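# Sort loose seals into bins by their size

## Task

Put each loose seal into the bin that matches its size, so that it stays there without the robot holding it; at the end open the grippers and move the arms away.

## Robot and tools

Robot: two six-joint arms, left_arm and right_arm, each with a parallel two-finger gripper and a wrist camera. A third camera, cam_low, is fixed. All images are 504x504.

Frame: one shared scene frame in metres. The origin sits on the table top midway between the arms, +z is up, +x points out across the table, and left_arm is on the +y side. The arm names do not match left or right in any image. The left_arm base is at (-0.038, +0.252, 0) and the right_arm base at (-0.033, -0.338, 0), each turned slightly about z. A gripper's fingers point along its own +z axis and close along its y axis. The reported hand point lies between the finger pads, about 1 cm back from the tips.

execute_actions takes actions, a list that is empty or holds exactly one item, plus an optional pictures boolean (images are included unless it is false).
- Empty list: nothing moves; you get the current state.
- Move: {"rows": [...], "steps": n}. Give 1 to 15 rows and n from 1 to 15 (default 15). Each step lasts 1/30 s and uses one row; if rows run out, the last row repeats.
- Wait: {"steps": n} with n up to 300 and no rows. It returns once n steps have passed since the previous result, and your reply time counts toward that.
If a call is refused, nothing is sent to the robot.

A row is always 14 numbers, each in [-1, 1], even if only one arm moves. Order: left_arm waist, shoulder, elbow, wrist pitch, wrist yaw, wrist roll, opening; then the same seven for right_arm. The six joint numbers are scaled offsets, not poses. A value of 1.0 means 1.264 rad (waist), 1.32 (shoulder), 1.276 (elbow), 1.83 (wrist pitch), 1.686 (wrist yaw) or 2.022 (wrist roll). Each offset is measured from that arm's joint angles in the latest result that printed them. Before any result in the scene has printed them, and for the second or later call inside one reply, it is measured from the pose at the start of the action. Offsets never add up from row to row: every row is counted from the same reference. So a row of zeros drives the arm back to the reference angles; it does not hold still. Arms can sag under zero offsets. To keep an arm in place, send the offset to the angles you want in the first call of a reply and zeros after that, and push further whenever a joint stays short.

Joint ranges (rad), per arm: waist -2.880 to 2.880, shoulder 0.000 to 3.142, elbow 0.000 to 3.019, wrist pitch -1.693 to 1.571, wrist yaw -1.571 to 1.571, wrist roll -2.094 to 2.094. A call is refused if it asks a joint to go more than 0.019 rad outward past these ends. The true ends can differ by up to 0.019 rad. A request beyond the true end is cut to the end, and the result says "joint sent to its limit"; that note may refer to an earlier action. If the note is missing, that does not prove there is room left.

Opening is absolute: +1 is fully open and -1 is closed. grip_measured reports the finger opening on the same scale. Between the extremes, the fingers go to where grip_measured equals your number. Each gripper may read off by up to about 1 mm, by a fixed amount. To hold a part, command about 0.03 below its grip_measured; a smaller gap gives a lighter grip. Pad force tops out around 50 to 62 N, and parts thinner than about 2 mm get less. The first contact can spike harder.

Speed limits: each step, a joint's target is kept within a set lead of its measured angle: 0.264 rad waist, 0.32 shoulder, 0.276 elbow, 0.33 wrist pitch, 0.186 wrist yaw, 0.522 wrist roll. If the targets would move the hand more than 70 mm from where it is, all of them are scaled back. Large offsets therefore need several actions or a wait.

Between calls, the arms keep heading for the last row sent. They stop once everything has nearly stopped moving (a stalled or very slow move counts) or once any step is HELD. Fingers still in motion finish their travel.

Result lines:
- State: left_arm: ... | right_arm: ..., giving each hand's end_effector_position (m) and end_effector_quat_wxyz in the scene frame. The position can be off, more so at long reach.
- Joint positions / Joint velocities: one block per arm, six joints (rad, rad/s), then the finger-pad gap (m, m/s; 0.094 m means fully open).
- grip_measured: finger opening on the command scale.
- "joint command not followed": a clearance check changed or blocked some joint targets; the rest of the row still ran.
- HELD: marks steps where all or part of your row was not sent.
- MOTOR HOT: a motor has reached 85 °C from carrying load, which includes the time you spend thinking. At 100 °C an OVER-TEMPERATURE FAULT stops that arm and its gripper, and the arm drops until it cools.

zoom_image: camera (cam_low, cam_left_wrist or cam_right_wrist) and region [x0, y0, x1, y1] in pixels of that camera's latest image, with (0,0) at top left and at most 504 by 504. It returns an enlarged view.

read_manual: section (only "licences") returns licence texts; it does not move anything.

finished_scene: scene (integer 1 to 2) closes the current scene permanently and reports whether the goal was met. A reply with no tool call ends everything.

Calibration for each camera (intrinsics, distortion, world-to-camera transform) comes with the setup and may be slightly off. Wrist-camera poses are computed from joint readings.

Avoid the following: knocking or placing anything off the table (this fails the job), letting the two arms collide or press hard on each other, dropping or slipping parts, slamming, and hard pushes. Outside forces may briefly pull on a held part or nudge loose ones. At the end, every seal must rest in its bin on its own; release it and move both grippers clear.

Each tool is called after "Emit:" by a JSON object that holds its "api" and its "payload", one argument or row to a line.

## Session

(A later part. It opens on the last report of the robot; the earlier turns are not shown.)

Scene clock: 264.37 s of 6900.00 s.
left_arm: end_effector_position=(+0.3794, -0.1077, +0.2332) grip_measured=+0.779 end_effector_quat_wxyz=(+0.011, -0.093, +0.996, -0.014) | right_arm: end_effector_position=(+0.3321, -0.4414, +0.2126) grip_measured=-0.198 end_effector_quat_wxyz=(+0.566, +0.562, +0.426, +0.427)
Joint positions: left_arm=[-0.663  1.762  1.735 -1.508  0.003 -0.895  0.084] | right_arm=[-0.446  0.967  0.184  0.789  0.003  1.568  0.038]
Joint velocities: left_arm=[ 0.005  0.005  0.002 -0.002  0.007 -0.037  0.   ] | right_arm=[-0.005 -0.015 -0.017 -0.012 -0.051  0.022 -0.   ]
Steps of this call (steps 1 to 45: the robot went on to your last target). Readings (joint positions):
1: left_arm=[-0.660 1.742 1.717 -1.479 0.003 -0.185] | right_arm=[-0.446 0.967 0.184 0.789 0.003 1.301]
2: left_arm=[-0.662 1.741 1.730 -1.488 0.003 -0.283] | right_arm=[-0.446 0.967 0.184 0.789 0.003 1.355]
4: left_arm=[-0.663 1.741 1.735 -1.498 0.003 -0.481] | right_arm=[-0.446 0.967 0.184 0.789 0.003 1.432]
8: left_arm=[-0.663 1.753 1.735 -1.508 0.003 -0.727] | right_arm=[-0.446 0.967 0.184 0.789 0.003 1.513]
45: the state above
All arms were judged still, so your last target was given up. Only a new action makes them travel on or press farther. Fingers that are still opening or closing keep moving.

Emit:
{"api": "execute_actions", "payload": {
  "actions": [
    {"rows":[[0,0,0.004,-0.005,0,-0.04,0.75,0.04,0,0.01,-0.005,0,0,-0.2],[0,0,0.004,-0.01,0,-0.08,0.75,0.08,0,0.02,-0.01,0,0,-0.2],[0,0,0.004,-0.015,0,-0.12,0.75,0.13,0,0.03,-0.015,0,0,-0.2],[0,0,0.004,-0.022,0,-0.172,0.75,0.18,0,0.04,-0.02,0,0,-0.2],[0,0,0.004,-0.022,0,-0.172,0.75,0.23,0,0.045,-0.025,0,0,-0.2],[0,0,0.004,-0.022,0,-0.172,0.75,0.28,0,0.045,-0.025,0,0,-0.2],[0,0,0.004,-0.022,0,-0.172,0.75,0.33,0,0.045,-0.025,0,0,-0.2],[0,0,0.004,-0.022,0,-0.172,0.75,0.38,0,0.045,-0.025,0,0,-0.2],[0,0,0.004,-0.022,0,-0.172,0.75,0.43,0,0.045,-0.025,0,0,-0.2],[0,0,0.004,-0.022,0,-0.172,0.75,0.48,0,0.045,-0.025,0,0,-0.2],[0,0,0.004,-0.022,0,-0.172,0.75,0.52,0,0.045,-0.025,0,0,-0.2],[0,0,0.004,-0.022,0,-0.172,0.75,0.56,0,0.045,-0.025,0,0,-0.2],[0,0,0.004,-0.022,0,-0.172,0.75,0.59,0,0.045,-0.025,0,0,-0.2],[0,0,0.004,-0.022,0,-0.172,0.75,0.615,0,0.045,-0.025,0,0,-0.2],[0,0,0.004,-0.022,0,-0.172,0.75,0.635,0,0.045,-0.025,0,0,-0.2]],"steps":15}
  ],
  "pictures": false
}}

Emit:
{"api": "execute_actions", "payload": {
  "actions": [
    {"steps":25}
  ]
}}

Scene clock: 284.30 s of 6900.00 s.
left_arm: end_effector_position=(+0.3743, -0.0997, +0.2229) grip_measured=+0.779 end_effector_quat_wxyz=(-0.005, -0.250, +0.968, +0.007) | right_arm: end_effector_position=(+0.3092, -0.1600, +0.2166) grip_measured=-0.198 end_effector_quat_wxyz=(+0.367, +0.367, +0.606, +0.603)
Joint positions: left_arm=[-0.658  1.775  1.725 -1.539  0.001 -1.21   0.084] | right_arm=[0.309 0.967 0.207 0.755 0.002 1.568 0.038]
Joint velocities: left_arm=[-0.005  0.005 -0.012 -0.007  0.007 -0.066 -0.   ] | right_arm=[ 0.991 -0.005 -0.012  0.027 -0.037  0.051 -0.   ]
Steps of this call (steps 1 to 100: nothing new was sent; then 16.10 s passed at rest; steps 101 to 115: all 15 steps of this action). Readings (joint positions):
101: left_arm=[-0.658 1.781 1.725 -1.508 0.001 -0.906] | right_arm=[-0.442 0.967 0.184 0.789 0.004 1.568]
102: left_arm=[-0.658 1.781 1.725 -1.510 0.001 -0.931] | right_arm=[-0.430 0.967 0.184 0.788 0.005 1.568]
104: left_arm=[-0.658 1.780 1.725 -1.521 0.001 -1.016] | right_arm=[-0.357 0.967 0.184 0.778 0.008 1.568]
108: left_arm=[-0.658 1.777 1.725 -1.538 0.001 -1.142] | right_arm=[-0.090 0.967 0.199 0.757 0.006 1.568]
115: the state above

Scene clock: 285.13 s of 6900.00 s.
left_arm: end_effector_position=(+0.3743, -0.0997, +0.2229) grip_measured=+0.779 end_effector_quat_wxyz=(-0.005, -0.259, +0.966, +0.007) | right_arm: end_effector_position=(+0.2998, -0.1431, +0.2166) grip_measured=-0.198 end_effector_quat_wxyz=(+0.352, +0.351, +0.615, +0.612)
Joint positions: left_arm=[-0.658  1.775  1.725 -1.539  0.001 -1.228  0.084] | right_arm=[0.359 0.967 0.207 0.755 0.001 1.568 0.038]
Joint velocities: left_arm=[-0.015 -0.005  0.002 -0.012 -0.007 -0.081  0.   ] | right_arm=[ 0.005 -0.024  0.007  0.002  0.007  0.007  0.   ]
Steps of this call (steps 1 to 25: the robot went on to your last target). Readings (joint positions):
1: left_arm=[-0.658 1.775 1.725 -1.539 0.001 -1.214] | right_arm=[0.337 0.967 0.207 0.755 0.001 1.568]
2: left_arm=[-0.658 1.775 1.725 -1.539 0.001 -1.217] | right_arm=[0.353 0.967 0.207 0.755 0.001 1.568]
4: left_arm=[-0.658 1.775 1.725 -1.539 0.001 -1.221] | right_arm=[0.359 0.967 0.207 0.755 0.001 1.568]
8: left_arm=[-0.658 1.775 1.725 -1.539 0.001 -1.225] | right_arm=[0.359 0.967 0.207 0.755 0.001 1.568]
25: the state above
camera_calibration (this result's frames):
cam_left_wrist: T_world_to_cam=[[0.513627, -0.858003, 0.00411045, -0.282964], [-0.686524, -0.408091, 0.601786, 0.0822982], [-0.514657, -0.311916, -0.798646, 0.464583], [0, 0, 0, 1]] pos_world=[0.440938, -0.0642878, 0.322675]
cam_right_wrist: T_world_to_cam=[[-0.000562851, -0.00786179, -0.999969, 0.215706], [-0.908842, 0.417132, -0.00276795, 0.340063], [0.417141, 0.908812, -0.0073799, 0.132769], [0, 0, 0, 1]] pos_world=[0.253801, -0.260817, 0.217621]

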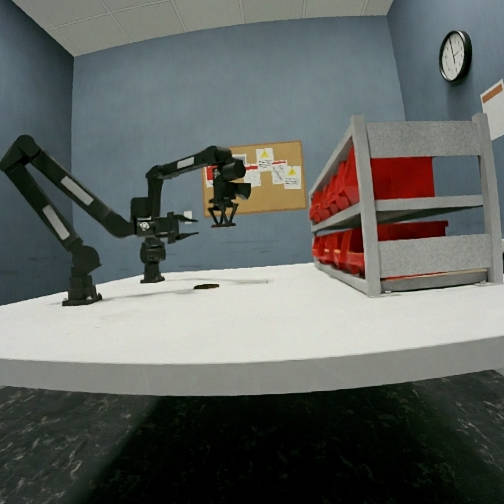

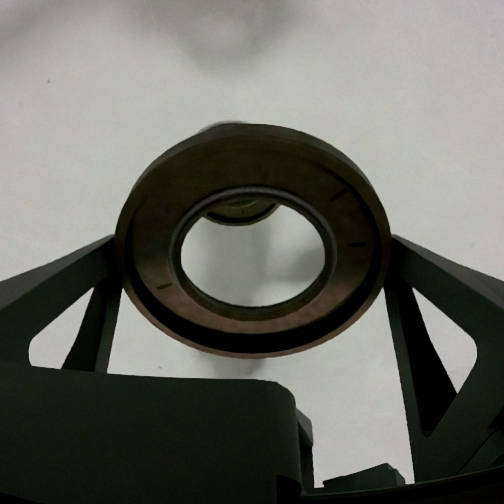

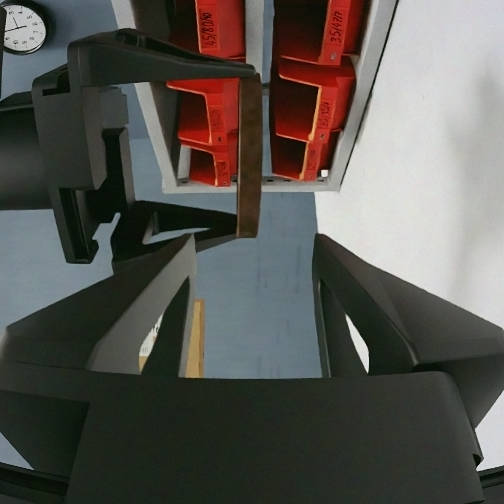

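Emit:
{"api": "execute_actions", "payload": {
  "actions": [
    {"rows":[[0,0,0.004,0,0,0,0.75,0,0.01,0.025,0.005,0,0,-0.2],[0,0,0.004,0,0,0,0.75,0,0.02,0.03,0.008,0,0,-0.2],[0,0,0.004,0,0,0,0.75,0,0.03,0.036,0.012,0,0,-0.2],[0,0,0.004,0,0,0,0.75,0,0.04,0.042,0.016,0,0,-0.2],[0,0,0.004,0,0,0,0.75,0,0.05,0.048,0.02,0,0,-0.2],[0,0,0.004,0,0,0,0.75,0,0.06,0.054,0.024,0,0,-0.2],[0,0,0.004,0,0,0,0.75,0,0.07,0.06,0.028,0,0,-0.2],[0,0,0.004,0,0,0,0.75,0,0.08,0.066,0.032,0,0,-0.2],[0,0,0.004,0,0,0,0.75,0,0.09,0.071,0.035,0,0,-0.2],[0,0,0.004,0,0,0,0.75,0,0.1,0.076,0.038,0,0,-0.2],[0,0,0.004,0,0,0,0.75,0,0.11,0.081,0.041,0,0,-0.2],[0,0,0.004,0,0,0,0.75,0,0.12,0.086,0.044,0,0,-0.2]],"steps":15}
  ],
  "pictures": false
}}

Emit:
{"api": "execute_actions", "payload": {
  "actions": [
    {"steps":15}
  ]
}}

Scene clock: 300.93 s of 6900.00 s.
left_arm: end_effector_position=(+0.3743, -0.0997, +0.2229) grip_measured=+0.779 end_effector_quat_wxyz=(-0.005, -0.259, +0.966, +0.007) | right_arm: end_effector_position=(+0.3284, -0.1263, +0.2104) grip_measured=-0.198 end_effector_quat_wxyz=(+0.348, +0.355, +0.622, +0.605)
Joint positions: left_arm=[-0.658  1.775  1.725 -1.539  0.001 -1.228  0.084] | right_arm=[0.359 1.119 0.28  0.813 0.001 1.568 0.038]
Joint velocities: left_arm=[ 0.015  0.005 -0.002 -0.007  0.007  0.11  -0.   ] | right_arm=[-0.015  0.083  0.076  0.012 -0.007  0.066 -0.   ]
Steps of this call (steps 1 to 15: the robot went on to your last target; steps 16 to 90: nothing new was sent; then 12.30 s passed at rest; steps 91 to 105: all 15 steps of this action). Readings (joint positions):
91: left_arm=[-0.658 1.775 1.725 -1.539 0.001 -1.228] | right_arm=[0.359 0.967 0.207 0.755 0.001 1.568]
92: left_arm=[-0.658 1.775 1.725 -1.539 0.001 -1.228] | right_arm=[0.359 0.968 0.207 0.755 0.001 1.568]
94: left_arm=[-0.658 1.775 1.725 -1.539 0.001 -1.228] | right_arm=[0.359 0.979 0.209 0.759 0.001 1.568]
98: left_arm=[-0.658 1.775 1.725 -1.539 0.001 -1.228] | right_arm=[0.359 1.035 0.231 0.779 0.001 1.568]
105: the state above

Scene clock: 301.43 s of 6900.00 s.
left_arm: end_effector_position=(+0.3743, -0.0997, +0.2229) grip_measured=+0.779 end_effector_quat_wxyz=(-0.005, -0.259, +0.966, +0.007) | right_arm: end_effector_position=(+0.3288, -0.1261, +0.2108) grip_measured=-0.198 end_effector_quat_wxyz=(+0.348, +0.355, +0.621, +0.606)
Joint positions: left_arm=[-0.658  1.775  1.725 -1.539  0.001 -1.228  0.084] | right_arm=[0.359 1.12  0.281 0.815 0.001 1.568 0.038]
Joint velocities: left_arm=[-0.015 -0.015  0.002 -0.012 -0.007 -0.007 -0.001] | right_arm=[-0.015 -0.005 -0.022  0.002  0.022  0.007  0.   ]
Steps of this call (steps 1 to 15: the robot went on to your last target). Readings (joint positions):
1: left_arm=[-0.658 1.775 1.725 -1.539 0.001 -1.228] | right_arm=[0.359 1.120 0.281 0.813 0.001 1.568]
2: left_arm=[-0.658 1.775 1.725 -1.539 0.001 -1.228] | right_arm=[0.359 1.120 0.281 0.814 0.001 1.568]
4: left_arm=[-0.658 1.775 1.725 -1.539 0.001 -1.228] | right_arm=[0.359 1.120 0.281 0.814 0.001 1.568]
8: left_arm=[-0.658 1.775 1.725 -1.539 0.001 -1.228] | right_arm=[0.359 1.120 0.281 0.815 0.001 1.568]
15: the state above
All arms were judged still, so your last target was given up. Only a new action makes them travel on or press farther. Fingers that are still opening or closing keep moving.
camera_calibration (this result's frames):
cam_left_wrist: T_world_to_cam=[[0.513627, -0.858003, 0.00411045, -0.282964], [-0.686524, -0.408091, 0.601786, 0.0822982], [-0.514657, -0.311916, -0.798646, 0.464583], [0, 0, 0, 1]] pos_world=[0.440938, -0.0642878, 0.322675]
cam_right_wrist: T_world_to_cam=[[-0.0176573, -0.0179199, -0.999683, 0.214381], [-0.908792, 0.417161, 0.00857401, 0.356829], [0.416876, 0.908656, -0.0236514, 0.108696], [0, 0, 0, 1]] pos_world=[0.282756, -0.243781, 0.213825]

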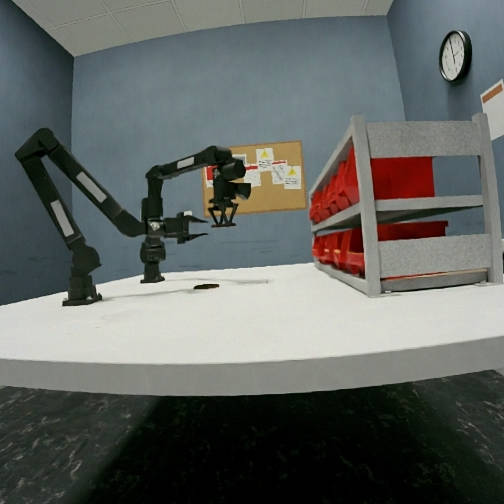

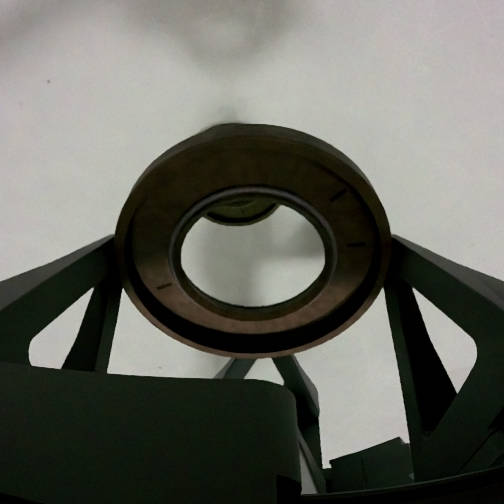

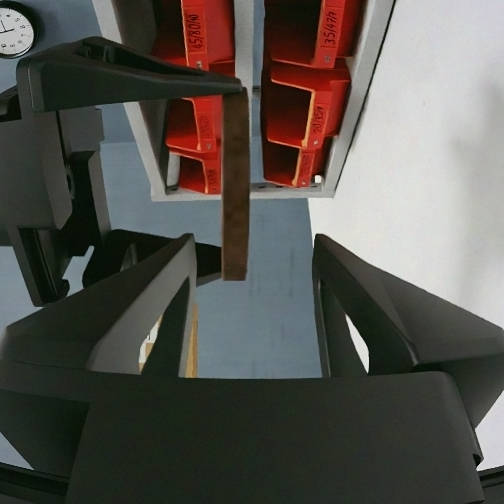

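Emit:
{"api": "execute_actions", "payload": {
  "actions": [
    {"rows":[[0,0,0.004,0,0,0,0.75,0,0,0.03,0.008,0,0,-0.2],[0,0,0.004,0,0,0,0.75,0,0,0.036,0.012,0,0,-0.2],[0,0,0.004,0,0,0,0.75,0,0.005,0.042,0.014,0,0,-0.2],[0,0,0.004,0,0,0,0.75,0,0.012,0.046,0.016,0,0,-0.2],[0,0,0.004,0,0,0,0.75,0,0.02,0.05,0.018,0,0,-0.2],[0,0,0.004,0,0,0,0.75,0,0.028,0.054,0.02,0,0,-0.2],[0,0,0.004,0,0,0,0.75,0,0.036,0.058,0.022,0,0,-0.2],[0,0,0.004,0,0,0,0.75,0,0.044,0.063,0.025,0,0,-0.2],[0,0,0.004,0,0,0,0.75,0,0.052,0.068,0.027,0,0,-0.2],[0,0,0.004,0,0,0,0.75,0,0.06,0.072,0.029,0,0,-0.2],[0,0,0.004,0,0,0,0.75,0,0.067,0.076,0.031,0,0,-0.2],[0,0,0.004,0,0,0,0.75,0,0.074,0.08,0.033,0,0,-0.2]],"steps":15}
  ],
  "pictures": false
}}

Emit:
{"api": "execute_actions", "payload": {
  "actions": [
    {"steps":15}
  ]
}}

Scene clock: 313.60 s of 6900.00 s.
left_arm: end_effector_position=(+0.3743, -0.0997, +0.2229) grip_measured=+0.779 end_effector_quat_wxyz=(-0.005, -0.259, +0.966, +0.007) | right_arm: end_effector_position=(+0.3516, -0.1126, +0.2165) grip_measured=-0.198 end_effector_quat_wxyz=(+0.351, +0.352, +0.617, +0.610)
Joint positions: left_arm=[-0.658  1.775  1.725 -1.539  0.001 -1.228  0.084] | right_arm=[0.359 1.208 0.347 0.853 0.001 1.568 0.038]
Joint velocities: left_arm=[-0.015 -0.015 -0.002  0.002 -0.037  0.022 -0.001] | right_arm=[-0.005  0.083  0.002 -0.002  0.022 -0.037 -0.   ]
Steps of this call (steps 1 to 90: nothing new was sent; then 8.67 s passed at rest; steps 91 to 105: all 15 steps of this action). Readings (joint positions):
91: left_arm=[-0.658 1.775 1.725 -1.539 0.001 -1.228] | right_arm=[0.359 1.120 0.281 0.815 0.001 1.568]
92: left_arm=[-0.658 1.775 1.725 -1.539 0.001 -1.228] | right_arm=[0.359 1.120 0.282 0.815 0.001 1.568]
94: left_arm=[-0.658 1.775 1.725 -1.539 0.001 -1.228] | right_arm=[0.359 1.120 0.285 0.817 0.001 1.568]
98: left_arm=[-0.658 1.775 1.725 -1.539 0.001 -1.228] | right_arm=[0.359 1.140 0.308 0.832 0.001 1.568]
105: the state above

Scene clock: 314.10 s of 6900.00 s.
left_arm: end_effector_position=(+0.3743, -0.0997, +0.2229) grip_measured=+0.779 end_effector_quat_wxyz=(-0.005, -0.259, +0.966, +0.007) | right_arm: end_effector_position=(+0.3518, -0.1125, +0.2159) grip_measured=-0.198 end_effector_quat_wxyz=(+0.351, +0.352, +0.617, +0.610)
Joint positions: left_arm=[-0.658  1.775  1.725 -1.539  0.001 -1.228  0.084] | right_arm=[0.359 1.21  0.347 0.854 0.001 1.568 0.038]
Joint velocities: left_arm=[ 0.005  0.015 -0.017  0.007 -0.051 -0.095  0.001] | right_arm=[ 0.005  0.005 -0.002 -0.017 -0.022 -0.066 -0.   ]
Steps of this call (steps 1 to 15: the robot went on to your last target). Readings (joint positions):
1: left_arm=[-0.658 1.775 1.725 -1.539 0.001 -1.228] | right_arm=[0.359 1.210 0.347 0.853 0.001 1.568]
2: left_arm=[-0.658 1.775 1.725 -1.539 0.001 -1.228] | right_arm=[0.359 1.210 0.347 0.853 0.001 1.568]
4: left_arm=[-0.658 1.775 1.725 -1.539 0.001 -1.228] | right_arm=[0.359 1.210 0.347 0.854 0.001 1.568]
8: left_arm=[-0.658 1.775 1.725 -1.539 0.001 -1.228] | right_arm=[0.359 1.210 0.347 0.854 0.001 1.568]
15: the state above
All arms were judged still, so your last target was given up. Only a new action makes them travel on or press farther. Fingers that are still opening or closing keep moving.
camera_calibration (this result's frames):
cam_left_wrist: T_world_to_cam=[[0.513627, -0.858003, 0.00411045, -0.282964], [-0.686524, -0.408091, 0.601786, 0.0822982], [-0.514657, -0.311916, -0.798646, 0.464583], [0, 0, 0, 1]] pos_world=[0.440938, -0.0642878, 0.322675]
cam_right_wrist: T_world_to_cam=[[-0.00516562, -0.01057, -0.999931, 0.216596], [-0.908847, 0.417129, 0.000285736, 0.373858], [0.417097, 0.908786, -0.0117612, 0.0842858], [0, 0, 0, 1]] pos_world=[0.305744, -0.230255, 0.217465]

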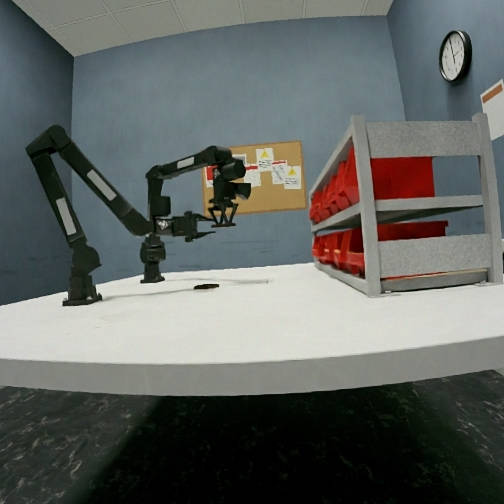

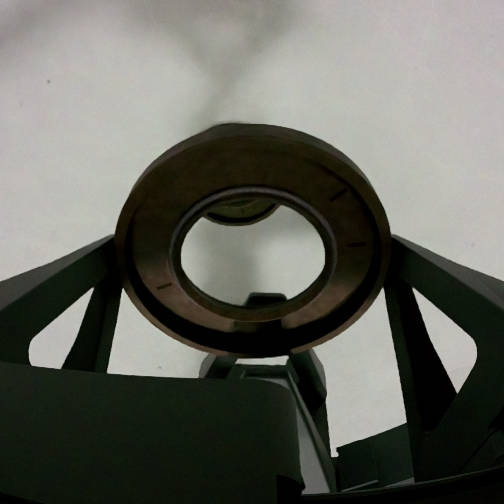

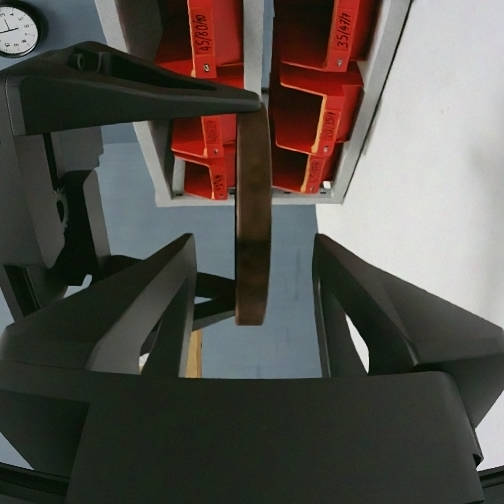

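Emit:
{"api": "execute_actions", "payload": {
  "actions": [
    {"rows":[[0,0,0.004,0,0,0,0.75,0,0.006,0.03,0.003,0,0,-0.23],[0,0,0.004,0,0,0,0.75,0,0.012,0.033,0.005,0,0,-0.26],[0,0,0.004,0,0,0,0.75,0,0.018,0.036,0.007,0,0,-0.3],[0,0,0.004,0,0,0,0.75,0,0.024,0.04,0.009,0,0,-0.35],[0,0,0.004,0,0,0,0.75,0,0.03,0.044,0.011,0,0,-0.4],[0,0,0.004,0,0,0,0.75,0,0.036,0.048,0.013,0,0,-0.45],[0,0,0.004,0,0,0,0.75,0,0.041,0.052,0.015,0,0,-0.5],[0,0,0.004,0,0,0,0.75,0,0.046,0.056,0.016,0,0,-0.55]],"steps":15}
  ]
}}

Scene clock: 325.63 s of 6900.00 s.
left_arm: end_effector_position=(+0.3743, -0.0997, +0.2229) grip_measured=+0.779 end_effector_quat_wxyz=(-0.005, -0.259, +0.966, +0.007) | right_arm: end_effector_position=(+0.3643, -0.1052, +0.2126) grip_measured=-0.548 end_effector_quat_wxyz=(+0.349, +0.354, +0.620, +0.607)
Joint positions: left_arm=[-0.658  1.775  1.725 -1.539  0.001 -1.228  0.084] | right_arm=[0.359 1.262 0.381 0.862 0.001 1.568 0.021]
Joint velocities: left_arm=[-0.005 -0.015 -0.002 -0.007  0.007 -0.007 -0.003] | right_arm=[-0.015 -0.005  0.012 -0.007 -0.007 -0.007 -0.   ]
Steps of this call (steps 1 to 90: nothing new was sent; then 8.03 s passed at rest; steps 91 to 105: all 15 steps of this action). Readings (joint positions):
91: left_arm=[-0.658 1.775 1.725 -1.539 0.001 -1.228] | right_arm=[0.359 1.210 0.347 0.854 0.001 1.568]
92: left_arm=[-0.658 1.775 1.725 -1.539 0.001 -1.228] | right_arm=[0.359 1.210 0.347 0.854 0.001 1.568]
94: left_arm=[-0.658 1.775 1.725 -1.539 0.001 -1.228] | right_arm=[0.359 1.214 0.349 0.854 0.001 1.568]
98: left_arm=[-0.658 1.775 1.725 -1.539 0.001 -1.228] | right_arm=[0.359 1.241 0.367 0.858 0.001 1.568]
105: the state above
camera_calibration (this result's frames):
cam_left_wrist: T_world_to_cam=[[0.513627, -0.858003, 0.00411045, -0.282964], [-0.686524, -0.408091, 0.601786, 0.0822982], [-0.514657, -0.311916, -0.798646, 0.464583], [0, 0, 0, 1]] pos_world=[0.440938, -0.0642878, 0.322675]
cam_right_wrist: T_world_to_cam=[[-0.0130555, -0.0152123, -0.999799, 0.215798], [-0.908824, 0.417142, 0.00552055, 0.381019], [0.416974, 0.908714, -0.0192713, 0.0740022], [0, 0, 0, 1]] pos_world=[0.318239, -0.222903, 0.215077]

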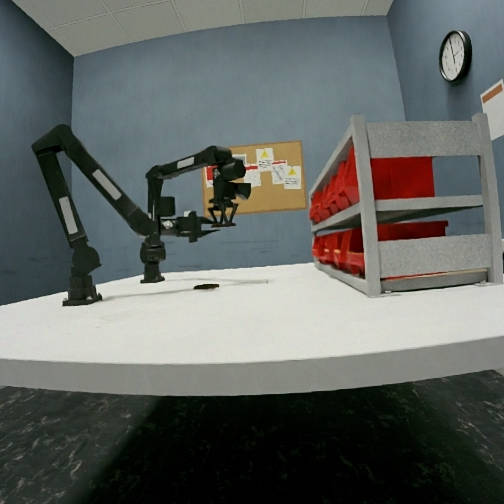

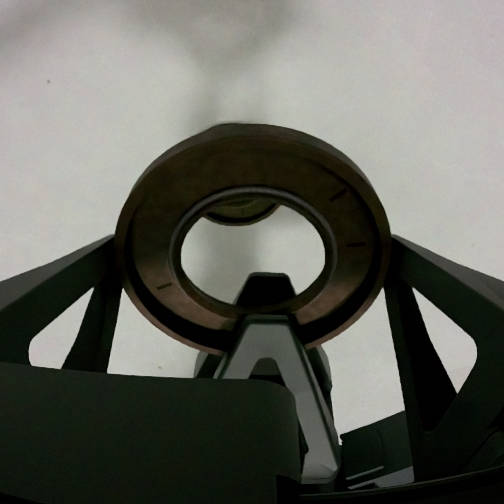

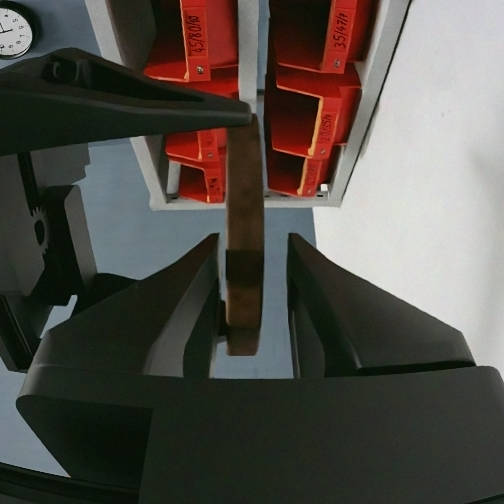

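Emit:
{"api": "execute_actions", "payload": {
  "actions": [
    {"rows":[[0,0,0.004,0,0,0,0.75,0,0,0.02,0.01,0,0,-0.55],[0,0,0.004,0,0,0,0.75,0,0,0.02,0.017,0,0,-0.55],[0,0,0.004,0,0,0,0.75,0,0,0.02,0.017,0,0,-0.55],[0,0,0.004,0,0,0,0.75,0,0,0.02,0.017,0,0,-0.55],[0,0,0.004,0,0,0,0.75,0,0,0.02,0.017,0,0,-0.58],[0,0,0.004,0,0,0,0.75,0,0,0.02,0.017,0,0,-0.61],[0,0,0.004,0,0,0,0.75,0,0,0.02,0.017,0,0,-0.64],[0,0,0.004,0,0,0,0.75,0,0,0.02,0.017,0,0,-0.67],[0,0,0.004,0,0,0,0.75,0,0,0.02,0.017,0,0,-0.7],[0,0,0.004,0,0,0,0.75,0,0,0.02,0.017,0,0,-0.72]],"steps":15}
  ]
}}

Scene clock: 334.33 s of 6900.00 s.
left_arm: end_effector_position=(+0.3743, -0.0997, +0.2229) grip_measured=+0.779 end_effector_quat_wxyz=(-0.005, -0.259, +0.966, +0.007) | right_arm: end_effector_position=(+0.3643, -0.1052, +0.2150) grip_measured=-0.718 end_effector_quat_wxyz=(+0.351, +0.352, +0.617, +0.610)
Joint positions: left_arm=[-0.658  1.775  1.725 -1.539  0.001 -1.228  0.084] | right_arm=[0.359 1.262 0.381 0.872 0.001 1.568 0.013]
Joint velocities: left_arm=[ 0.005 -0.015  0.007 -0.012 -0.022 -0.066 -0.   ] | right_arm=[-0.015  0.005 -0.002  0.007 -0.007  0.037 -0.001]
Steps of this call (steps 1 to 15: the robot went on to your last target; steps 16 to 90: nothing new was sent; then 5.20 s passed at rest; steps 91 to 105: all 15 steps of this action). Readings (joint positions):
91: left_arm=[-0.658 1.775 1.725 -1.539 0.001 -1.228] | right_arm=[0.359 1.262 0.381 0.862 0.001 1.568]
92: left_arm=[-0.658 1.775 1.725 -1.539 0.001 -1.228] | right_arm=[0.359 1.262 0.381 0.864 0.001 1.568]
94: left_arm=[-0.658 1.775 1.725 -1.539 0.001 -1.228] | right_arm=[0.359 1.262 0.381 0.869 0.001 1.568]
98: left_arm=[-0.658 1.775 1.725 -1.539 0.001 -1.228] | right_arm=[0.359 1.262 0.381 0.872 0.001 1.568]
105: the state above
camera_calibration (this result's frames):
cam_left_wrist: T_world_to_cam=[[0.513627, -0.858003, 0.00411045, -0.282964], [-0.686524, -0.408091, 0.601786, 0.0822982], [-0.514657, -0.311916, -0.798646, 0.464583], [0, 0, 0, 1]] pos_world=[0.440938, -0.0642878, 0.322675]
cam_right_wrist: T_world_to_cam=[[-0.0045081, -0.0101831, -0.999938, 0.215682], [-0.908847, 0.417129, -0.000150506, 0.382252], [0.417104, 0.90879, -0.0111354, 0.0722311], [0, 0, 0, 1]] pos_world=[0.318253, -0.222895, 0.21653]

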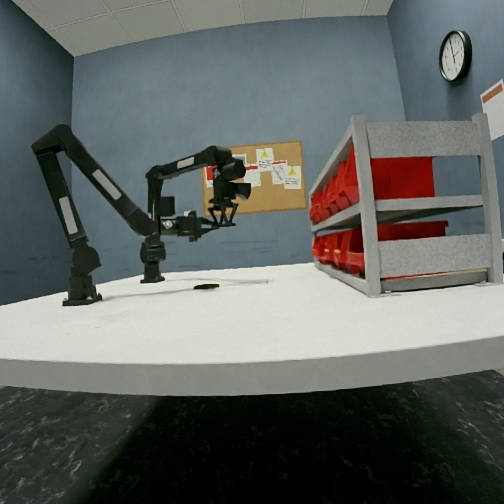

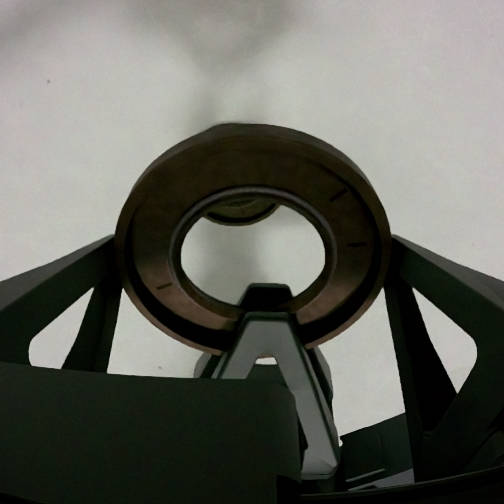

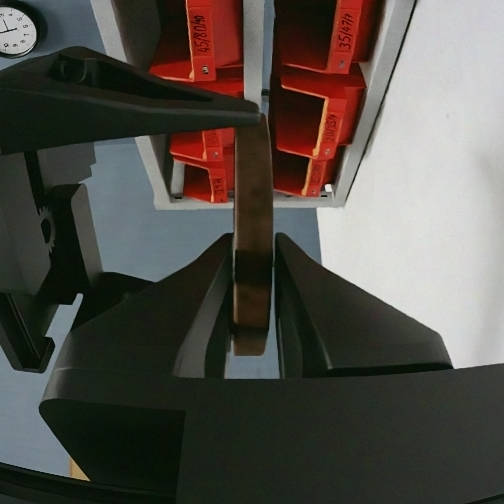

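Emit:
{"api": "execute_actions", "payload": {
  "actions": [
    {"rows":[[0,0,0.004,0,0,0,0.75,0,0,0.02,0.005,0,0,-0.75],[0,0,0.004,0,0,0,0.75,0,0,0.02,0.005,0,0,-0.78],[0,0,0.004,0,0,0,0.75,0,0,0.02,0.005,0,0,-0.8],[0,0,0.004,0,0,0,0.75,0,0,0.02,0.005,0,0,-0.82]],"steps":12}
  ],
  "pictures": false
}}

Scene clock: 339.50 s of 6900.00 s.
left_arm: end_effector_position=(+0.3743, -0.0997, +0.2229) grip_measured=+0.779 end_effector_quat_wxyz=(-0.006, -0.259, +0.966, +0.007) | right_arm: end_effector_position=(+0.3643, -0.1052, +0.2150) grip_measured=-0.804 end_effector_quat_wxyz=(+0.347, +0.356, +0.614, +0.613)
Joint positions: left_arm=[-0.658  1.775  1.725 -1.539  0.001 -1.228  0.084] | right_arm=[0.359 1.262 0.381 0.872 0.001 1.581 0.009]
Joint velocities: left_arm=[-0.005 -0.005 -0.002 -0.002  0.022  0.095  0.001] | right_arm=[-0.005  0.005 -0.007 -0.002 -0.051  0.037 -0.001]
Steps of this call (steps 1 to 15: the robot went on to your last target; steps 16 to 90: nothing new was sent; then 1.77 s passed at rest; steps 91 to 102: all 12 steps of this action). Readings (joint positions):
91: left_arm=[-0.658 1.775 1.725 -1.539 0.001 -1.228] | right_arm=[0.359 1.262 0.381 0.872 0.001 1.568]
92: left_arm=[-0.658 1.775 1.725 -1.539 0.001 -1.228] | right_arm=[0.359 1.262 0.381 0.872 0.001 1.568]
94: left_arm=[-0.658 1.775 1.725 -1.539 0.001 -1.228] | right_arm=[0.359 1.262 0.381 0.872 0.001 1.574]
98: left_arm=[-0.658 1.775 1.725 -1.539 0.001 -1.228] | right_arm=[0.359 1.262 0.381 0.872 0.001 1.581]
102: the state above

Grip firmer, release left, lift left.

Emit:
{"api": "execute_actions", "payload": {
  "actions": [
    {"rows":[[0,0,0.004,0,0,0,0.75,0,0,0.02,0.005,0,0,-0.84],[0,0,0.004,0,0,0,0.75,0,0,0.02,0.005,0,0,-0.84],[0,0,0.004,0,0,0,0.82,0,0,0.02,0.005,0,0,-0.84],[0,0,0.004,0,0,0,0.9,0,0,0.02,0.005,0,0,-0.84],[0,0,0.004,0,0,0,1,0,0,0.02,0.005,0,0,-0.84],[0,0,0.004,0,0,0,1,0,0,0.02,0.005,0,0,-0.84],[0,0,0.004,0,0,0,1,0,0,0.02,0.005,0,0,-0.84],[0,-0.01,0.004,-0.003,0,0,1,0,0,0.02,0.005,0,0,-0.84],[0,-0.02,0.004,-0.006,0,0,1,0,0,0.02,0.005,0,0,-0.84],[0,-0.03,0.004,-0.009,0,0,1,0,0,0.02,0.005,0,0,-0.84],[0,-0.04,0.004,-0.012,0,0,1,0,0,0.02,0.005,0,0,-0.84],[0,-0.05,0.004,-0.015,0,0,1,0,0,0.02,0.005,0,0,-0.84],[0,-0.06,0.004,-0.015,0,0,1,0,0,0.02,0.005,0,0,-0.84],[0,-0.07,0.004,-0.015,0,0,1,0,0,0.02,0.005,0,0,-0.84],[0,-0.08,0.004,-0.015,0,0,1,0,0,0.02,0.005,0,0,-0.84]],"steps":15}
  ],
  "pictures": false
}}

Emit:
{"api": "execute_actions", "payload": {
  "actions": [
    {"steps":15}
  ]
}}

Scene clock: 350.77 s of 6900.00 s.
left_arm: end_effector_position=(+0.3668, -0.0934, +0.2460) grip_measured=+1.000 end_effector_quat_wxyz=(+0.002, -0.259, +0.966, -0.004) | right_arm: end_effector_position=(+0.3643, -0.1052, +0.2150) grip_measured=-0.812 end_effector_quat_wxyz=(+0.346, +0.357, +0.614, +0.613)
Joint positions: left_arm=[-0.658  1.727  1.722 -1.556  0.001 -1.228  0.094] | right_arm=[0.359 1.262 0.381 0.872 0.001 1.584 0.009]
Joint velocities: left_arm=[-0.015 -0.396  0.012 -0.042 -0.007 -0.022  0.   ] | right_arm=[-0.005 -0.005 -0.022 -0.002 -0.081  0.081 -0.   ]
Steps of this call (steps 1 to 15: the robot went on to your last target; steps 16 to 90: nothing new was sent; then 7.77 s passed at rest; steps 91 to 105: all 15 steps of this action). Readings (joint positions):
91: left_arm=[-0.658 1.775 1.725 -1.539 0.001 -1.228] | right_arm=[0.359 1.262 0.381 0.872 0.001 1.583]
92: left_arm=[-0.658 1.775 1.725 -1.539 0.001 -1.228] | right_arm=[0.359 1.262 0.381 0.872 0.001 1.584]
94: left_arm=[-0.658 1.775 1.725 -1.539 0.001 -1.228] | right_arm=[0.359 1.262 0.381 0.872 0.001 1.584]
98: left_arm=[-0.658 1.774 1.725 -1.539 0.001 -1.228] | right_arm=[0.359 1.262 0.381 0.872 0.001 1.584]
105: the state above

Scene clock: 351.27 s of 6900.00 s.
left_arm: end_effector_position=(+0.3581, -0.0860, +0.2848) grip_measured=+1.000 end_effector_quat_wxyz=(+0.023, -0.259, +0.965, -0.034) | right_arm: end_effector_position=(+0.3643, -0.1052, +0.2150) grip_measured=-0.812 end_effector_quat_wxyz=(+0.346, +0.357, +0.614, +0.613)
Joint positions: left_arm=[-0.658  1.65   1.722 -1.56   0.001 -1.228  0.094] | right_arm=[0.359 1.262 0.381 0.872 0.001 1.584 0.009]
Joint velocities: left_arm=[ 0.005  0.015 -0.012  0.002 -0.081 -0.037  0.   ] | right_arm=[-0.015 -0.015  0.012  0.002 -0.022 -0.022 -0.001]
Steps of this call (steps 1 to 15: the robot went on to your last target). Readings (joint positions):
1: left_arm=[-0.658 1.713 1.722 -1.557 0.001 -1.228] | right_arm=[0.359 1.262 0.381 0.872 0.001 1.584]
2: left_arm=[-0.658 1.698 1.722 -1.557 0.001 -1.228] | right_arm=[0.359 1.262 0.381 0.872 0.001 1.584]
4: left_arm=[-0.658 1.672 1.722 -1.558 0.001 -1.228] | right_arm=[0.359 1.262 0.381 0.872 0.001 1.584]
8: left_arm=[-0.658 1.647 1.722 -1.560 0.001 -1.228] | right_arm=[0.359 1.262 0.381 0.872 0.001 1.584]
15: the state above
camera_calibration (this result's frames):
cam_left_wrist: T_world_to_cam=[[0.509683, -0.854639, 0.0990727, -0.288453], [-0.731322, -0.3697, 0.573141, 0.0669763], [-0.453201, -0.364574, -0.813446, 0.487657], [0, 0, 0, 1]] pos_world=[0.417007, -0.0439748, 0.386873]
cam_right_wrist: T_world_to_cam=[[-0.0126141, 0.00363679, -0.999914, 0.220083], [-0.908736, 0.417169, 0.0129812, 0.379392], [0.41718, 0.908822, -0.00195734, 0.0702332], [0, 0, 0, 1]] pos_world=[0.318244, -0.2229, 0.215276]

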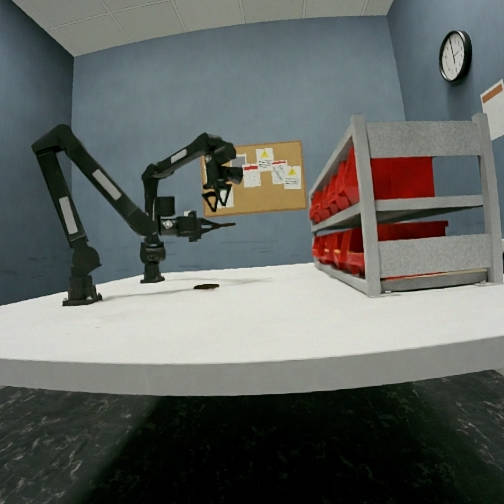

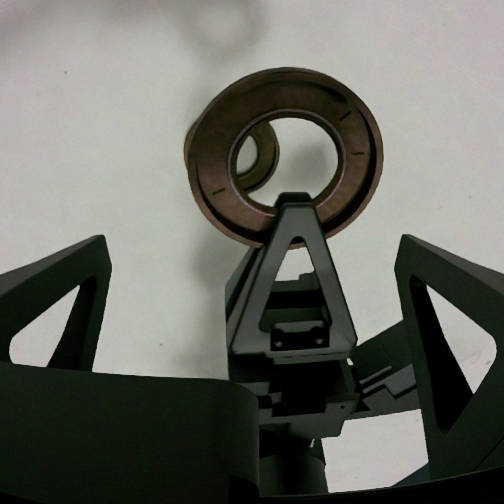

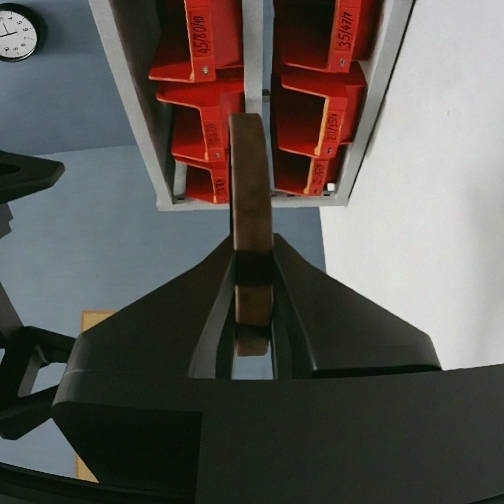

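Emit:
{"api": "execute_actions", "payload": {
  "actions": [
    {"rows":[[0.03,0,0.004,0,0,0,1,-0.03,0,0.02,0,0,0,-0.84],[0.07,0,0.004,0,0,0,1,-0.06,0,0.02,0,0,0,-0.84],[0.11,0,0.004,0,0,0,1,-0.1,0,0.02,0,0,0,-0.84],[0.15,0,0.004,0,0,0,1,-0.14,0,0.02,0,0,0,-0.84],[0.2,0,0.004,0,0,0,1,-0.18,0,0.03,0,0,0,-0.84],[0.25,0,0.004,0,0,0,1,-0.22,0,0.06,-0.02,0,0,-0.84],[0.3,0,0.004,0,0,0,1,-0.25,0.01,0.1,-0.05,0,0,-0.84],[0.35,0,0.004,0,0,0,1,-0.28,0.02,0.15,-0.09,0,0,-0.84],[0.4,0,0.004,0,0,0,1,-0.3,0.03,0.2,-0.13,0,0,-0.84],[0.44,0,0.004,0,0,0,1,-0.32,0.04,0.25,-0.17,0,0,-0.84],[0.48,0,0.004,0,0,0,1,-0.33,0.05,0.3,-0.21,0,0,-0.84],[0.51,0,0.004,0,0,0,1,-0.33,0.055,0.35,-0.25,0,0,-0.84],[0.54,0,0.004,0,0,0,1,-0.33,0.06,0.4,-0.285,0,0,-0.84],[0.56,0,0.004,0,0,0,1,-0.33,0.065,0.44,-0.315,0,0,-0.84],[0.58,0,0.004,0,0,0,1,-0.33,0.07,0.477,-0.34,0,-0.01,-0.84]],"steps":15}
  ],
  "pictures": false
}}

Emit:
{"api": "execute_actions", "payload": {
  "actions": [
    {"steps":30}
  ]
}}

Scene clock: 374.73 s of 6900.00 s.
left_arm: end_effector_position=(+0.4683, +0.1311, +0.2848) grip_measured=+1.000 end_effector_quat_wxyz=(+0.029, -0.477, +0.878, -0.029) | right_arm: end_effector_position=(+0.5180, -0.2679, +0.2625) grip_measured=-0.813 end_effector_quat_wxyz=(+0.425, +0.507, +0.568, +0.489)
Joint positions: left_arm=[-0.185  1.65   1.722 -1.56   0.004 -1.228  0.094] | right_arm=[-0.044  1.324  0.734  0.429  0.002  1.584  0.009]
Joint velocities: left_arm=[ 1.333 -0.005 -0.027 -0.022  0.022  0.007  0.   ] | right_arm=[-0.132  0.308  1.59  -1.604 -0.022 -0.037 -0.   ]
Steps of this call (steps 1 to 15: the robot went on to your last target; steps 16 to 90: nothing new was sent; then 19.97 s passed at rest; steps 91 to 105: all 15 steps of this action). Readings (joint positions):
91: left_arm=[-0.657 1.650 1.722 -1.560 0.001 -1.228] | right_arm=[0.358 1.262 0.381 0.872 0.001 1.584]
92: left_arm=[-0.652 1.650 1.722 -1.560 0.002 -1.228] | right_arm=[0.351 1.262 0.381 0.872 -0.000 1.584]
94: left_arm=[-0.621 1.650 1.722 -1.560 0.005 -1.228] | right_arm=[0.304 1.262 0.381 0.872 -0.004 1.584]
98: left_arm=[-0.492 1.650 1.722 -1.560 0.005 -1.228] | right_arm=[0.114 1.263 0.414 0.814 -0.001 1.584]
105: the state above

Scene clock: 375.73 s of 6900.00 s.
left_arm: end_effector_position=(+0.4823, +0.2688, +0.2848) grip_measured=+1.000 end_effector_quat_wxyz=(+0.034, -0.589, +0.807, -0.023) | right_arm: end_effector_position=(+0.5657, -0.2638, +0.3456) grip_measured=-0.813 end_effector_quat_wxyz=(+0.439, +0.496, +0.559, +0.498)
Joint positions: left_arm=[ 0.08   1.65   1.722 -1.56  -0.    -1.228  0.094] | right_arm=[-0.048  1.346  0.97   0.258  0.002  1.574  0.009]
Joint velocities: left_arm=[-0.005  0.015  0.007  0.007 -0.007  0.022  0.   ] | right_arm=[-0.005 -0.005  0.012  0.012  0.022 -0.066 -0.   ]
Steps of this call (steps 1 to 30: the robot went on to your last target). Readings (joint positions):
1: left_arm=[-0.138 1.650 1.722 -1.560 0.004 -1.228] | right_arm=[-0.047 1.334 0.786 0.382 0.002 1.583]
2: left_arm=[-0.092 1.650 1.722 -1.560 0.004 -1.228] | right_arm=[-0.048 1.342 0.835 0.343 0.002 1.582]
4: left_arm=[0.001 1.650 1.722 -1.560 0.003 -1.228] | right_arm=[-0.048 1.351 0.917 0.290 0.002 1.579]
8: left_arm=[0.121 1.650 1.722 -1.560 -0.004 -1.228] | right_arm=[-0.048 1.346 0.970 0.274 0.002 1.575]
30: the state above
camera_calibration (this result's frames):
cam_left_wrist: T_world_to_cam=[[0.952157, -0.289231, 0.0987067, -0.41379], [-0.292093, -0.766276, 0.572279, 0.183999], [-0.0898843, -0.573731, -0.814097, 0.55449], [0, 0, 0, 1]] pos_world=[0.497578, 0.339441, 0.386953]
cam_right_wrist: T_world_to_cam=[[-0.116904, -0.0150558, -0.993029, 0.405462], [-0.664956, 0.743871, 0.0670037, 0.556529], [0.737677, 0.668153, -0.0969732, -0.081299], [0, 0, 0, 1]] pos_world=[0.47744, -0.353561, 0.357462]

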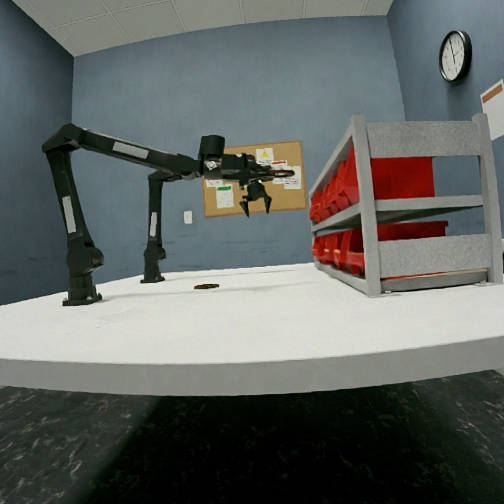

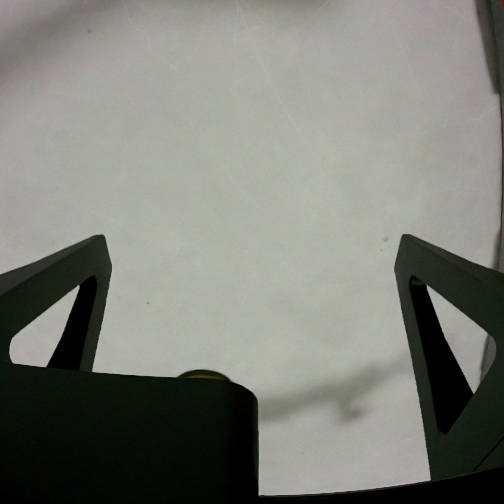

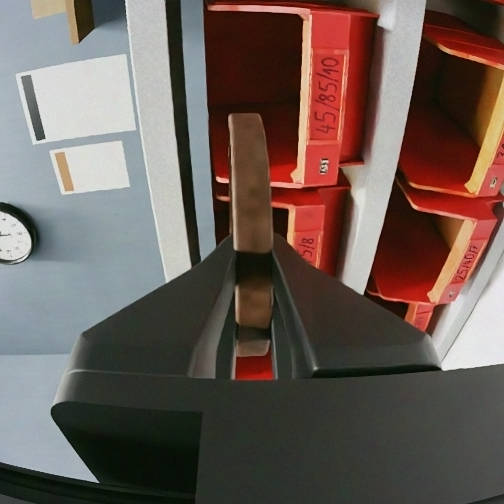

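Emit:
{"api": "execute_actions", "payload": {
  "actions": [
    {"rows":[[0,0,0.004,0,0,0,1,-0.005,0.012,0.025,0,0,0,-0.84],[0,0,0.004,0,0,0,1,-0.01,0.025,0.038,0,0,0,-0.84],[0,0,0.004,0,0,0,1,-0.015,0.04,0.054,0,0,0,-0.84],[0,0,0.004,0,0,0,1,-0.02,0.055,0.07,0,0,0,-0.84],[0,0,0.004,0,0,0,1,-0.02,0.07,0.086,0,0,0,-0.84],[0,0,0.004,0,0,0,1,-0.02,0.085,0.102,0,0,0,-0.84],[0,0,0.004,0,0,0,1,-0.02,0.1,0.118,0,0,0,-0.84],[0,0,0.004,0,0,0,1,-0.02,0.115,0.134,0,0,0,-0.84],[0,0,0.004,0,0,0,1,-0.02,0.13,0.15,0,0,0,-0.84],[0,0,0.004,0,0,0,1,-0.02,0.143,0.164,0,0,0,-0.84],[0,0,0.004,0,0,0,1,-0.02,0.155,0.177,0,0,0,-0.84],[0,0,0.004,0,0,0,1,-0.02,0.166,0.189,0,0,0,-0.84],[0,0,0.004,0,0,0,1,-0.02,0.176,0.2,0,0,0,-0.84],[0,0,0.004,0,0,0,1,-0.02,0.185,0.21,0,0,0,-0.84],[0,0,0.004,0,0,0,1,-0.02,0.193,0.218,0,0,0,-0.84]],"steps":15}
  ],
  "pictures": false
}}

Emit:
{"api": "execute_actions", "payload": {
  "actions": [
    {"steps":25}
  ]
}}

Scene clock: 401.57 s of 6900.00 s.
left_arm: end_effector_position=(+0.4823, +0.2688, +0.2848) grip_measured=+1.000 end_effector_quat_wxyz=(+0.034, -0.589, +0.807, -0.023) | right_arm: end_effector_position=(+0.6493, -0.2599, +0.3261) grip_measured=-0.813 end_effector_quat_wxyz=(+0.436, +0.504, +0.563, +0.490)
Joint positions: left_arm=[ 0.08   1.65   1.722 -1.56  -0.    -1.228  0.094] | right_arm=[-0.057  1.574  1.176  0.258  0.002  1.574  0.009]
Joint velocities: left_arm=[-0.015 -0.024 -0.037  0.002  0.11   0.007  0.   ] | right_arm=[ 0.005  0.386  0.291 -0.017 -0.037 -0.037 -0.002]
Steps of this call (steps 1 to 15: the robot went on to your last target; steps 16 to 90: nothing new was sent; then 22.33 s passed at rest; steps 91 to 105: all 15 steps of this action). Readings (joint positions):
91: left_arm=[0.080 1.650 1.722 -1.560 -0.000 -1.228] | right_arm=[-0.048 1.346 0.970 0.258 0.002 1.574]
92: left_arm=[0.080 1.650 1.722 -1.560 -0.000 -1.228] | right_arm=[-0.048 1.347 0.970 0.258 0.002 1.574]
94: left_arm=[0.080 1.650 1.722 -1.560 -0.000 -1.228] | right_arm=[-0.048 1.358 0.979 0.258 0.002 1.574]
98: left_arm=[0.080 1.650 1.722 -1.560 -0.000 -1.228] | right_arm=[-0.054 1.433 1.051 0.258 0.002 1.574]
105: the state above

Scene clock: 402.40 s of 6900.00 s.
left_arm: end_effector_position=(+0.4823, +0.2688, +0.2848) grip_measured=+1.000 end_effector_quat_wxyz=(+0.034, -0.589, +0.807, -0.023) | right_arm: end_effector_position=(+0.6577, -0.2590, +0.3189) grip_measured=-0.813 end_effector_quat_wxyz=(+0.434, +0.506, +0.565, +0.487)
Joint positions: left_arm=[ 0.08   1.65   1.722 -1.56  -0.    -1.228  0.094] | right_arm=[-0.057  1.601  1.194  0.258  0.002  1.574  0.009]
Joint velocities: left_arm=[-0.005 -0.015 -0.007 -0.002  0.037 -0.037  0.   ] | right_arm=[ 0.005  0.005  0.012  0.017  0.037 -0.051  0.   ]
Steps of this call (steps 1 to 25: the robot went on to your last target). Readings (joint positions):
1: left_arm=[0.080 1.650 1.722 -1.560 -0.000 -1.228] | right_arm=[-0.057 1.586 1.185 0.258 0.002 1.574]
2: left_arm=[0.080 1.650 1.722 -1.560 -0.000 -1.228] | right_arm=[-0.057 1.594 1.190 0.258 0.002 1.574]
4: left_arm=[0.080 1.650 1.722 -1.560 -0.000 -1.228] | right_arm=[-0.057 1.600 1.191 0.258 0.002 1.574]
8: left_arm=[0.080 1.650 1.722 -1.560 -0.000 -1.228] | right_arm=[-0.057 1.601 1.194 0.258 0.002 1.574]
25: the state above
camera_calibration (this result's frames):
cam_left_wrist: T_world_to_cam=[[0.952157, -0.289231, 0.0987067, -0.41379], [-0.292093, -0.766276, 0.572279, 0.183999], [-0.0898843, -0.573731, -0.814097, 0.55449], [0, 0, 0, 1]] pos_world=[0.497578, 0.339441, 0.386953]
cam_right_wrist: T_world_to_cam=[[-0.148212, -0.017549, -0.9888, 0.408319], [-0.655442, 0.750455, 0.0849257, 0.605628], [0.74056, 0.660688, -0.122729, -0.150642], [0, 0, 0, 1]] pos_world=[0.569031, -0.347804, 0.333824]

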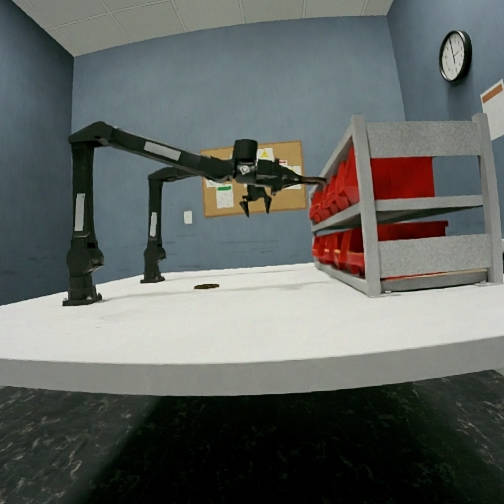

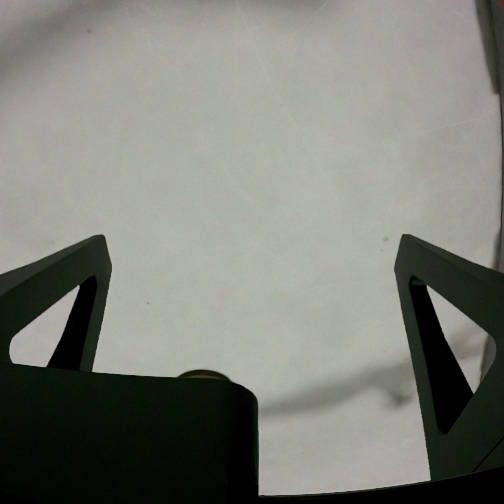

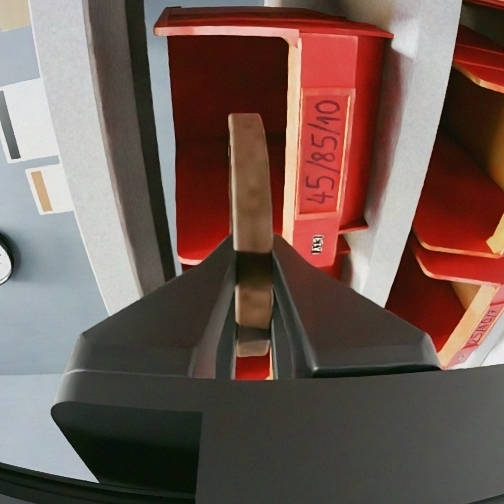

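Emit:
{"api": "execute_actions", "payload": {
  "actions": [
    {"rows":[[0,0,0.004,0,0,0,1,0,0,0.04,0,0,0,-0.84],[0,0,0.004,0,0,0,1,0,0,0.055,0,0,0,-0.84],[0,0,0.004,0,0,0,1,0,0.004,0.068,0,0,0,-0.84],[0,0,0.004,0,0,0,1,0,0.012,0.08,-0.004,0,0,-0.84],[0,0,0.004,0,0,0,1,0,0.02,0.092,-0.008,0,0,-0.84],[0,0,0.004,0,0,0,1,0,0.028,0.104,-0.012,0,0,-0.84],[0,0,0.004,0,0,0,1,0,0.036,0.116,-0.016,0,0,-0.84],[0,0,0.004,0,0,0,1,0,0.044,0.128,-0.02,0,0,-0.84],[0,0,0.004,0,0,0,1,0,0.052,0.14,-0.024,0,0,-0.84],[0,0,0.004,0,0,0,1,0,0.06,0.151,-0.027,0,0,-0.84],[0,0,0.004,0,0,0,1,0,0.068,0.162,-0.03,0,0,-0.84],[0,0,0.004,0,0,0,1,0,0.076,0.173,-0.033,0,0,-0.84],[0,0,0.004,0,0,0,1,0,0.085,0.184,-0.036,0,0,-0.84],[0,0,0.004,0,0,0,1,0,0.094,0.195,-0.039,0,0,-0.84],[0,0,0.004,0,0,0,1,0,0.102,0.205,-0.042,0,0,-0.84]],"steps":15}
  ],
  "pictures": false
}}

Emit:
{"api": "execute_actions", "payload": {
  "actions": [
    {"steps":25}
  ]
}}

Scene clock: 426.37 s of 6900.00 s.
left_arm: end_effector_position=(+0.4823, +0.2688, +0.2848) grip_measured=+1.000 end_effector_quat_wxyz=(+0.034, -0.589, +0.807, -0.023) | right_arm: end_effector_position=(+0.7041, -0.2536, +0.3653) grip_measured=-0.812 end_effector_quat_wxyz=(+0.448, +0.493, +0.550, +0.503)
Joint positions: left_arm=[ 0.08   1.65   1.722 -1.56  -0.    -1.228  0.094] | right_arm=[-0.057  1.682  1.387  0.203  0.002  1.574  0.009]
Joint velocities: left_arm=[-0.015 -0.015  0.002  0.002 -0.066 -0.007  0.   ] | right_arm=[ 0.005  0.327  0.388 -0.164  0.037 -0.022 -0.001]
Steps of this call (steps 1 to 15: the robot went on to your last target; steps 16 to 90: nothing new was sent; then 20.47 s passed at rest; steps 91 to 105: all 15 steps of this action). Readings (joint positions):
91: left_arm=[0.080 1.650 1.722 -1.560 -0.000 -1.228] | right_arm=[-0.057 1.601 1.194 0.258 0.002 1.574]
92: left_arm=[0.080 1.650 1.722 -1.560 -0.000 -1.228] | right_arm=[-0.057 1.601 1.195 0.258 0.002 1.574]
94: left_arm=[0.080 1.650 1.722 -1.560 -0.000 -1.228] | right_arm=[-0.057 1.602 1.205 0.257 0.002 1.574]
98: left_arm=[0.080 1.650 1.722 -1.560 -0.000 -1.228] | right_arm=[-0.057 1.621 1.271 0.240 0.002 1.574]
105: the state above

Scene clock: 427.20 s of 6900.00 s.
left_arm: end_effector_position=(+0.4823, +0.2688, +0.2848) grip_measured=+1.000 end_effector_quat_wxyz=(+0.034, -0.589, +0.807, -0.023) | right_arm: end_effector_position=(+0.7167, -0.2521, +0.3396) grip_measured=-0.813 end_effector_quat_wxyz=(+0.437, +0.503, +0.561, +0.491)
Joint positions: left_arm=[ 0.08   1.65   1.722 -1.56  -0.    -1.228  0.094] | right_arm=[-0.057  1.729  1.407  0.186  0.002  1.574  0.009]
Joint velocities: left_arm=[-0.005 -0.015 -0.007  0.017 -0.022 -0.007  0.   ] | right_arm=[-0.005  0.005 -0.002  0.007  0.022  0.007  0.   ]
Steps of this call (steps 1 to 25: the robot went on to your last target). Readings (joint positions):
1: left_arm=[0.080 1.650 1.722 -1.560 -0.000 -1.228] | right_arm=[-0.057 1.693 1.398 0.199 0.002 1.574]
2: left_arm=[0.080 1.650 1.722 -1.560 -0.000 -1.228] | right_arm=[-0.057 1.702 1.404 0.197 0.002 1.574]
4: left_arm=[0.080 1.650 1.722 -1.560 -0.000 -1.228] | right_arm=[-0.057 1.714 1.407 0.193 0.002 1.574]
8: left_arm=[0.080 1.650 1.722 -1.560 -0.000 -1.228] | right_arm=[-0.057 1.728 1.407 0.187 0.002 1.574]
25: the state above
camera_calibration (this result's frames):
cam_left_wrist: T_world_to_cam=[[0.952157, -0.289231, 0.0987067, -0.41379], [-0.292093, -0.766276, 0.572279, 0.183999], [-0.0898843, -0.573731, -0.814097, 0.55449], [0, 0, 0, 1]] pos_world=[0.497578, 0.339441, 0.386953]
cam_right_wrist: T_world_to_cam=[[-0.134334, -0.0159422, -0.990808, 0.428855], [-0.656577, 0.750324, 0.0769458, 0.640858], [0.7422, 0.660878, -0.111261, -0.201262], [0, 0, 0, 1]] pos_world=[0.627759, -0.341005, 0.35321]

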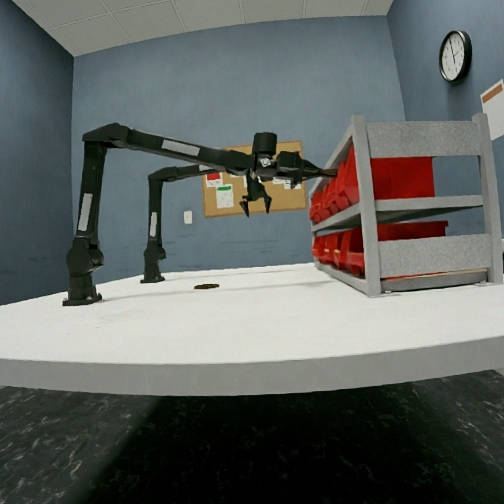

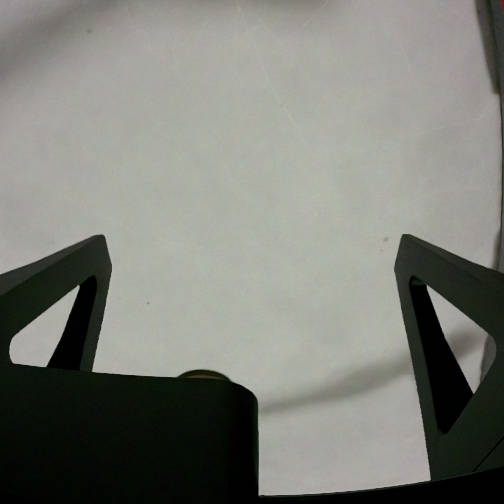

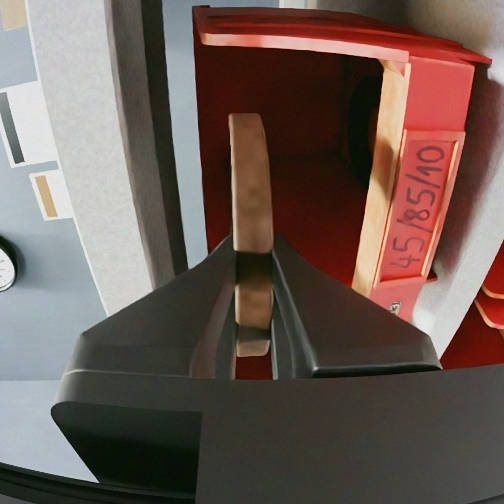

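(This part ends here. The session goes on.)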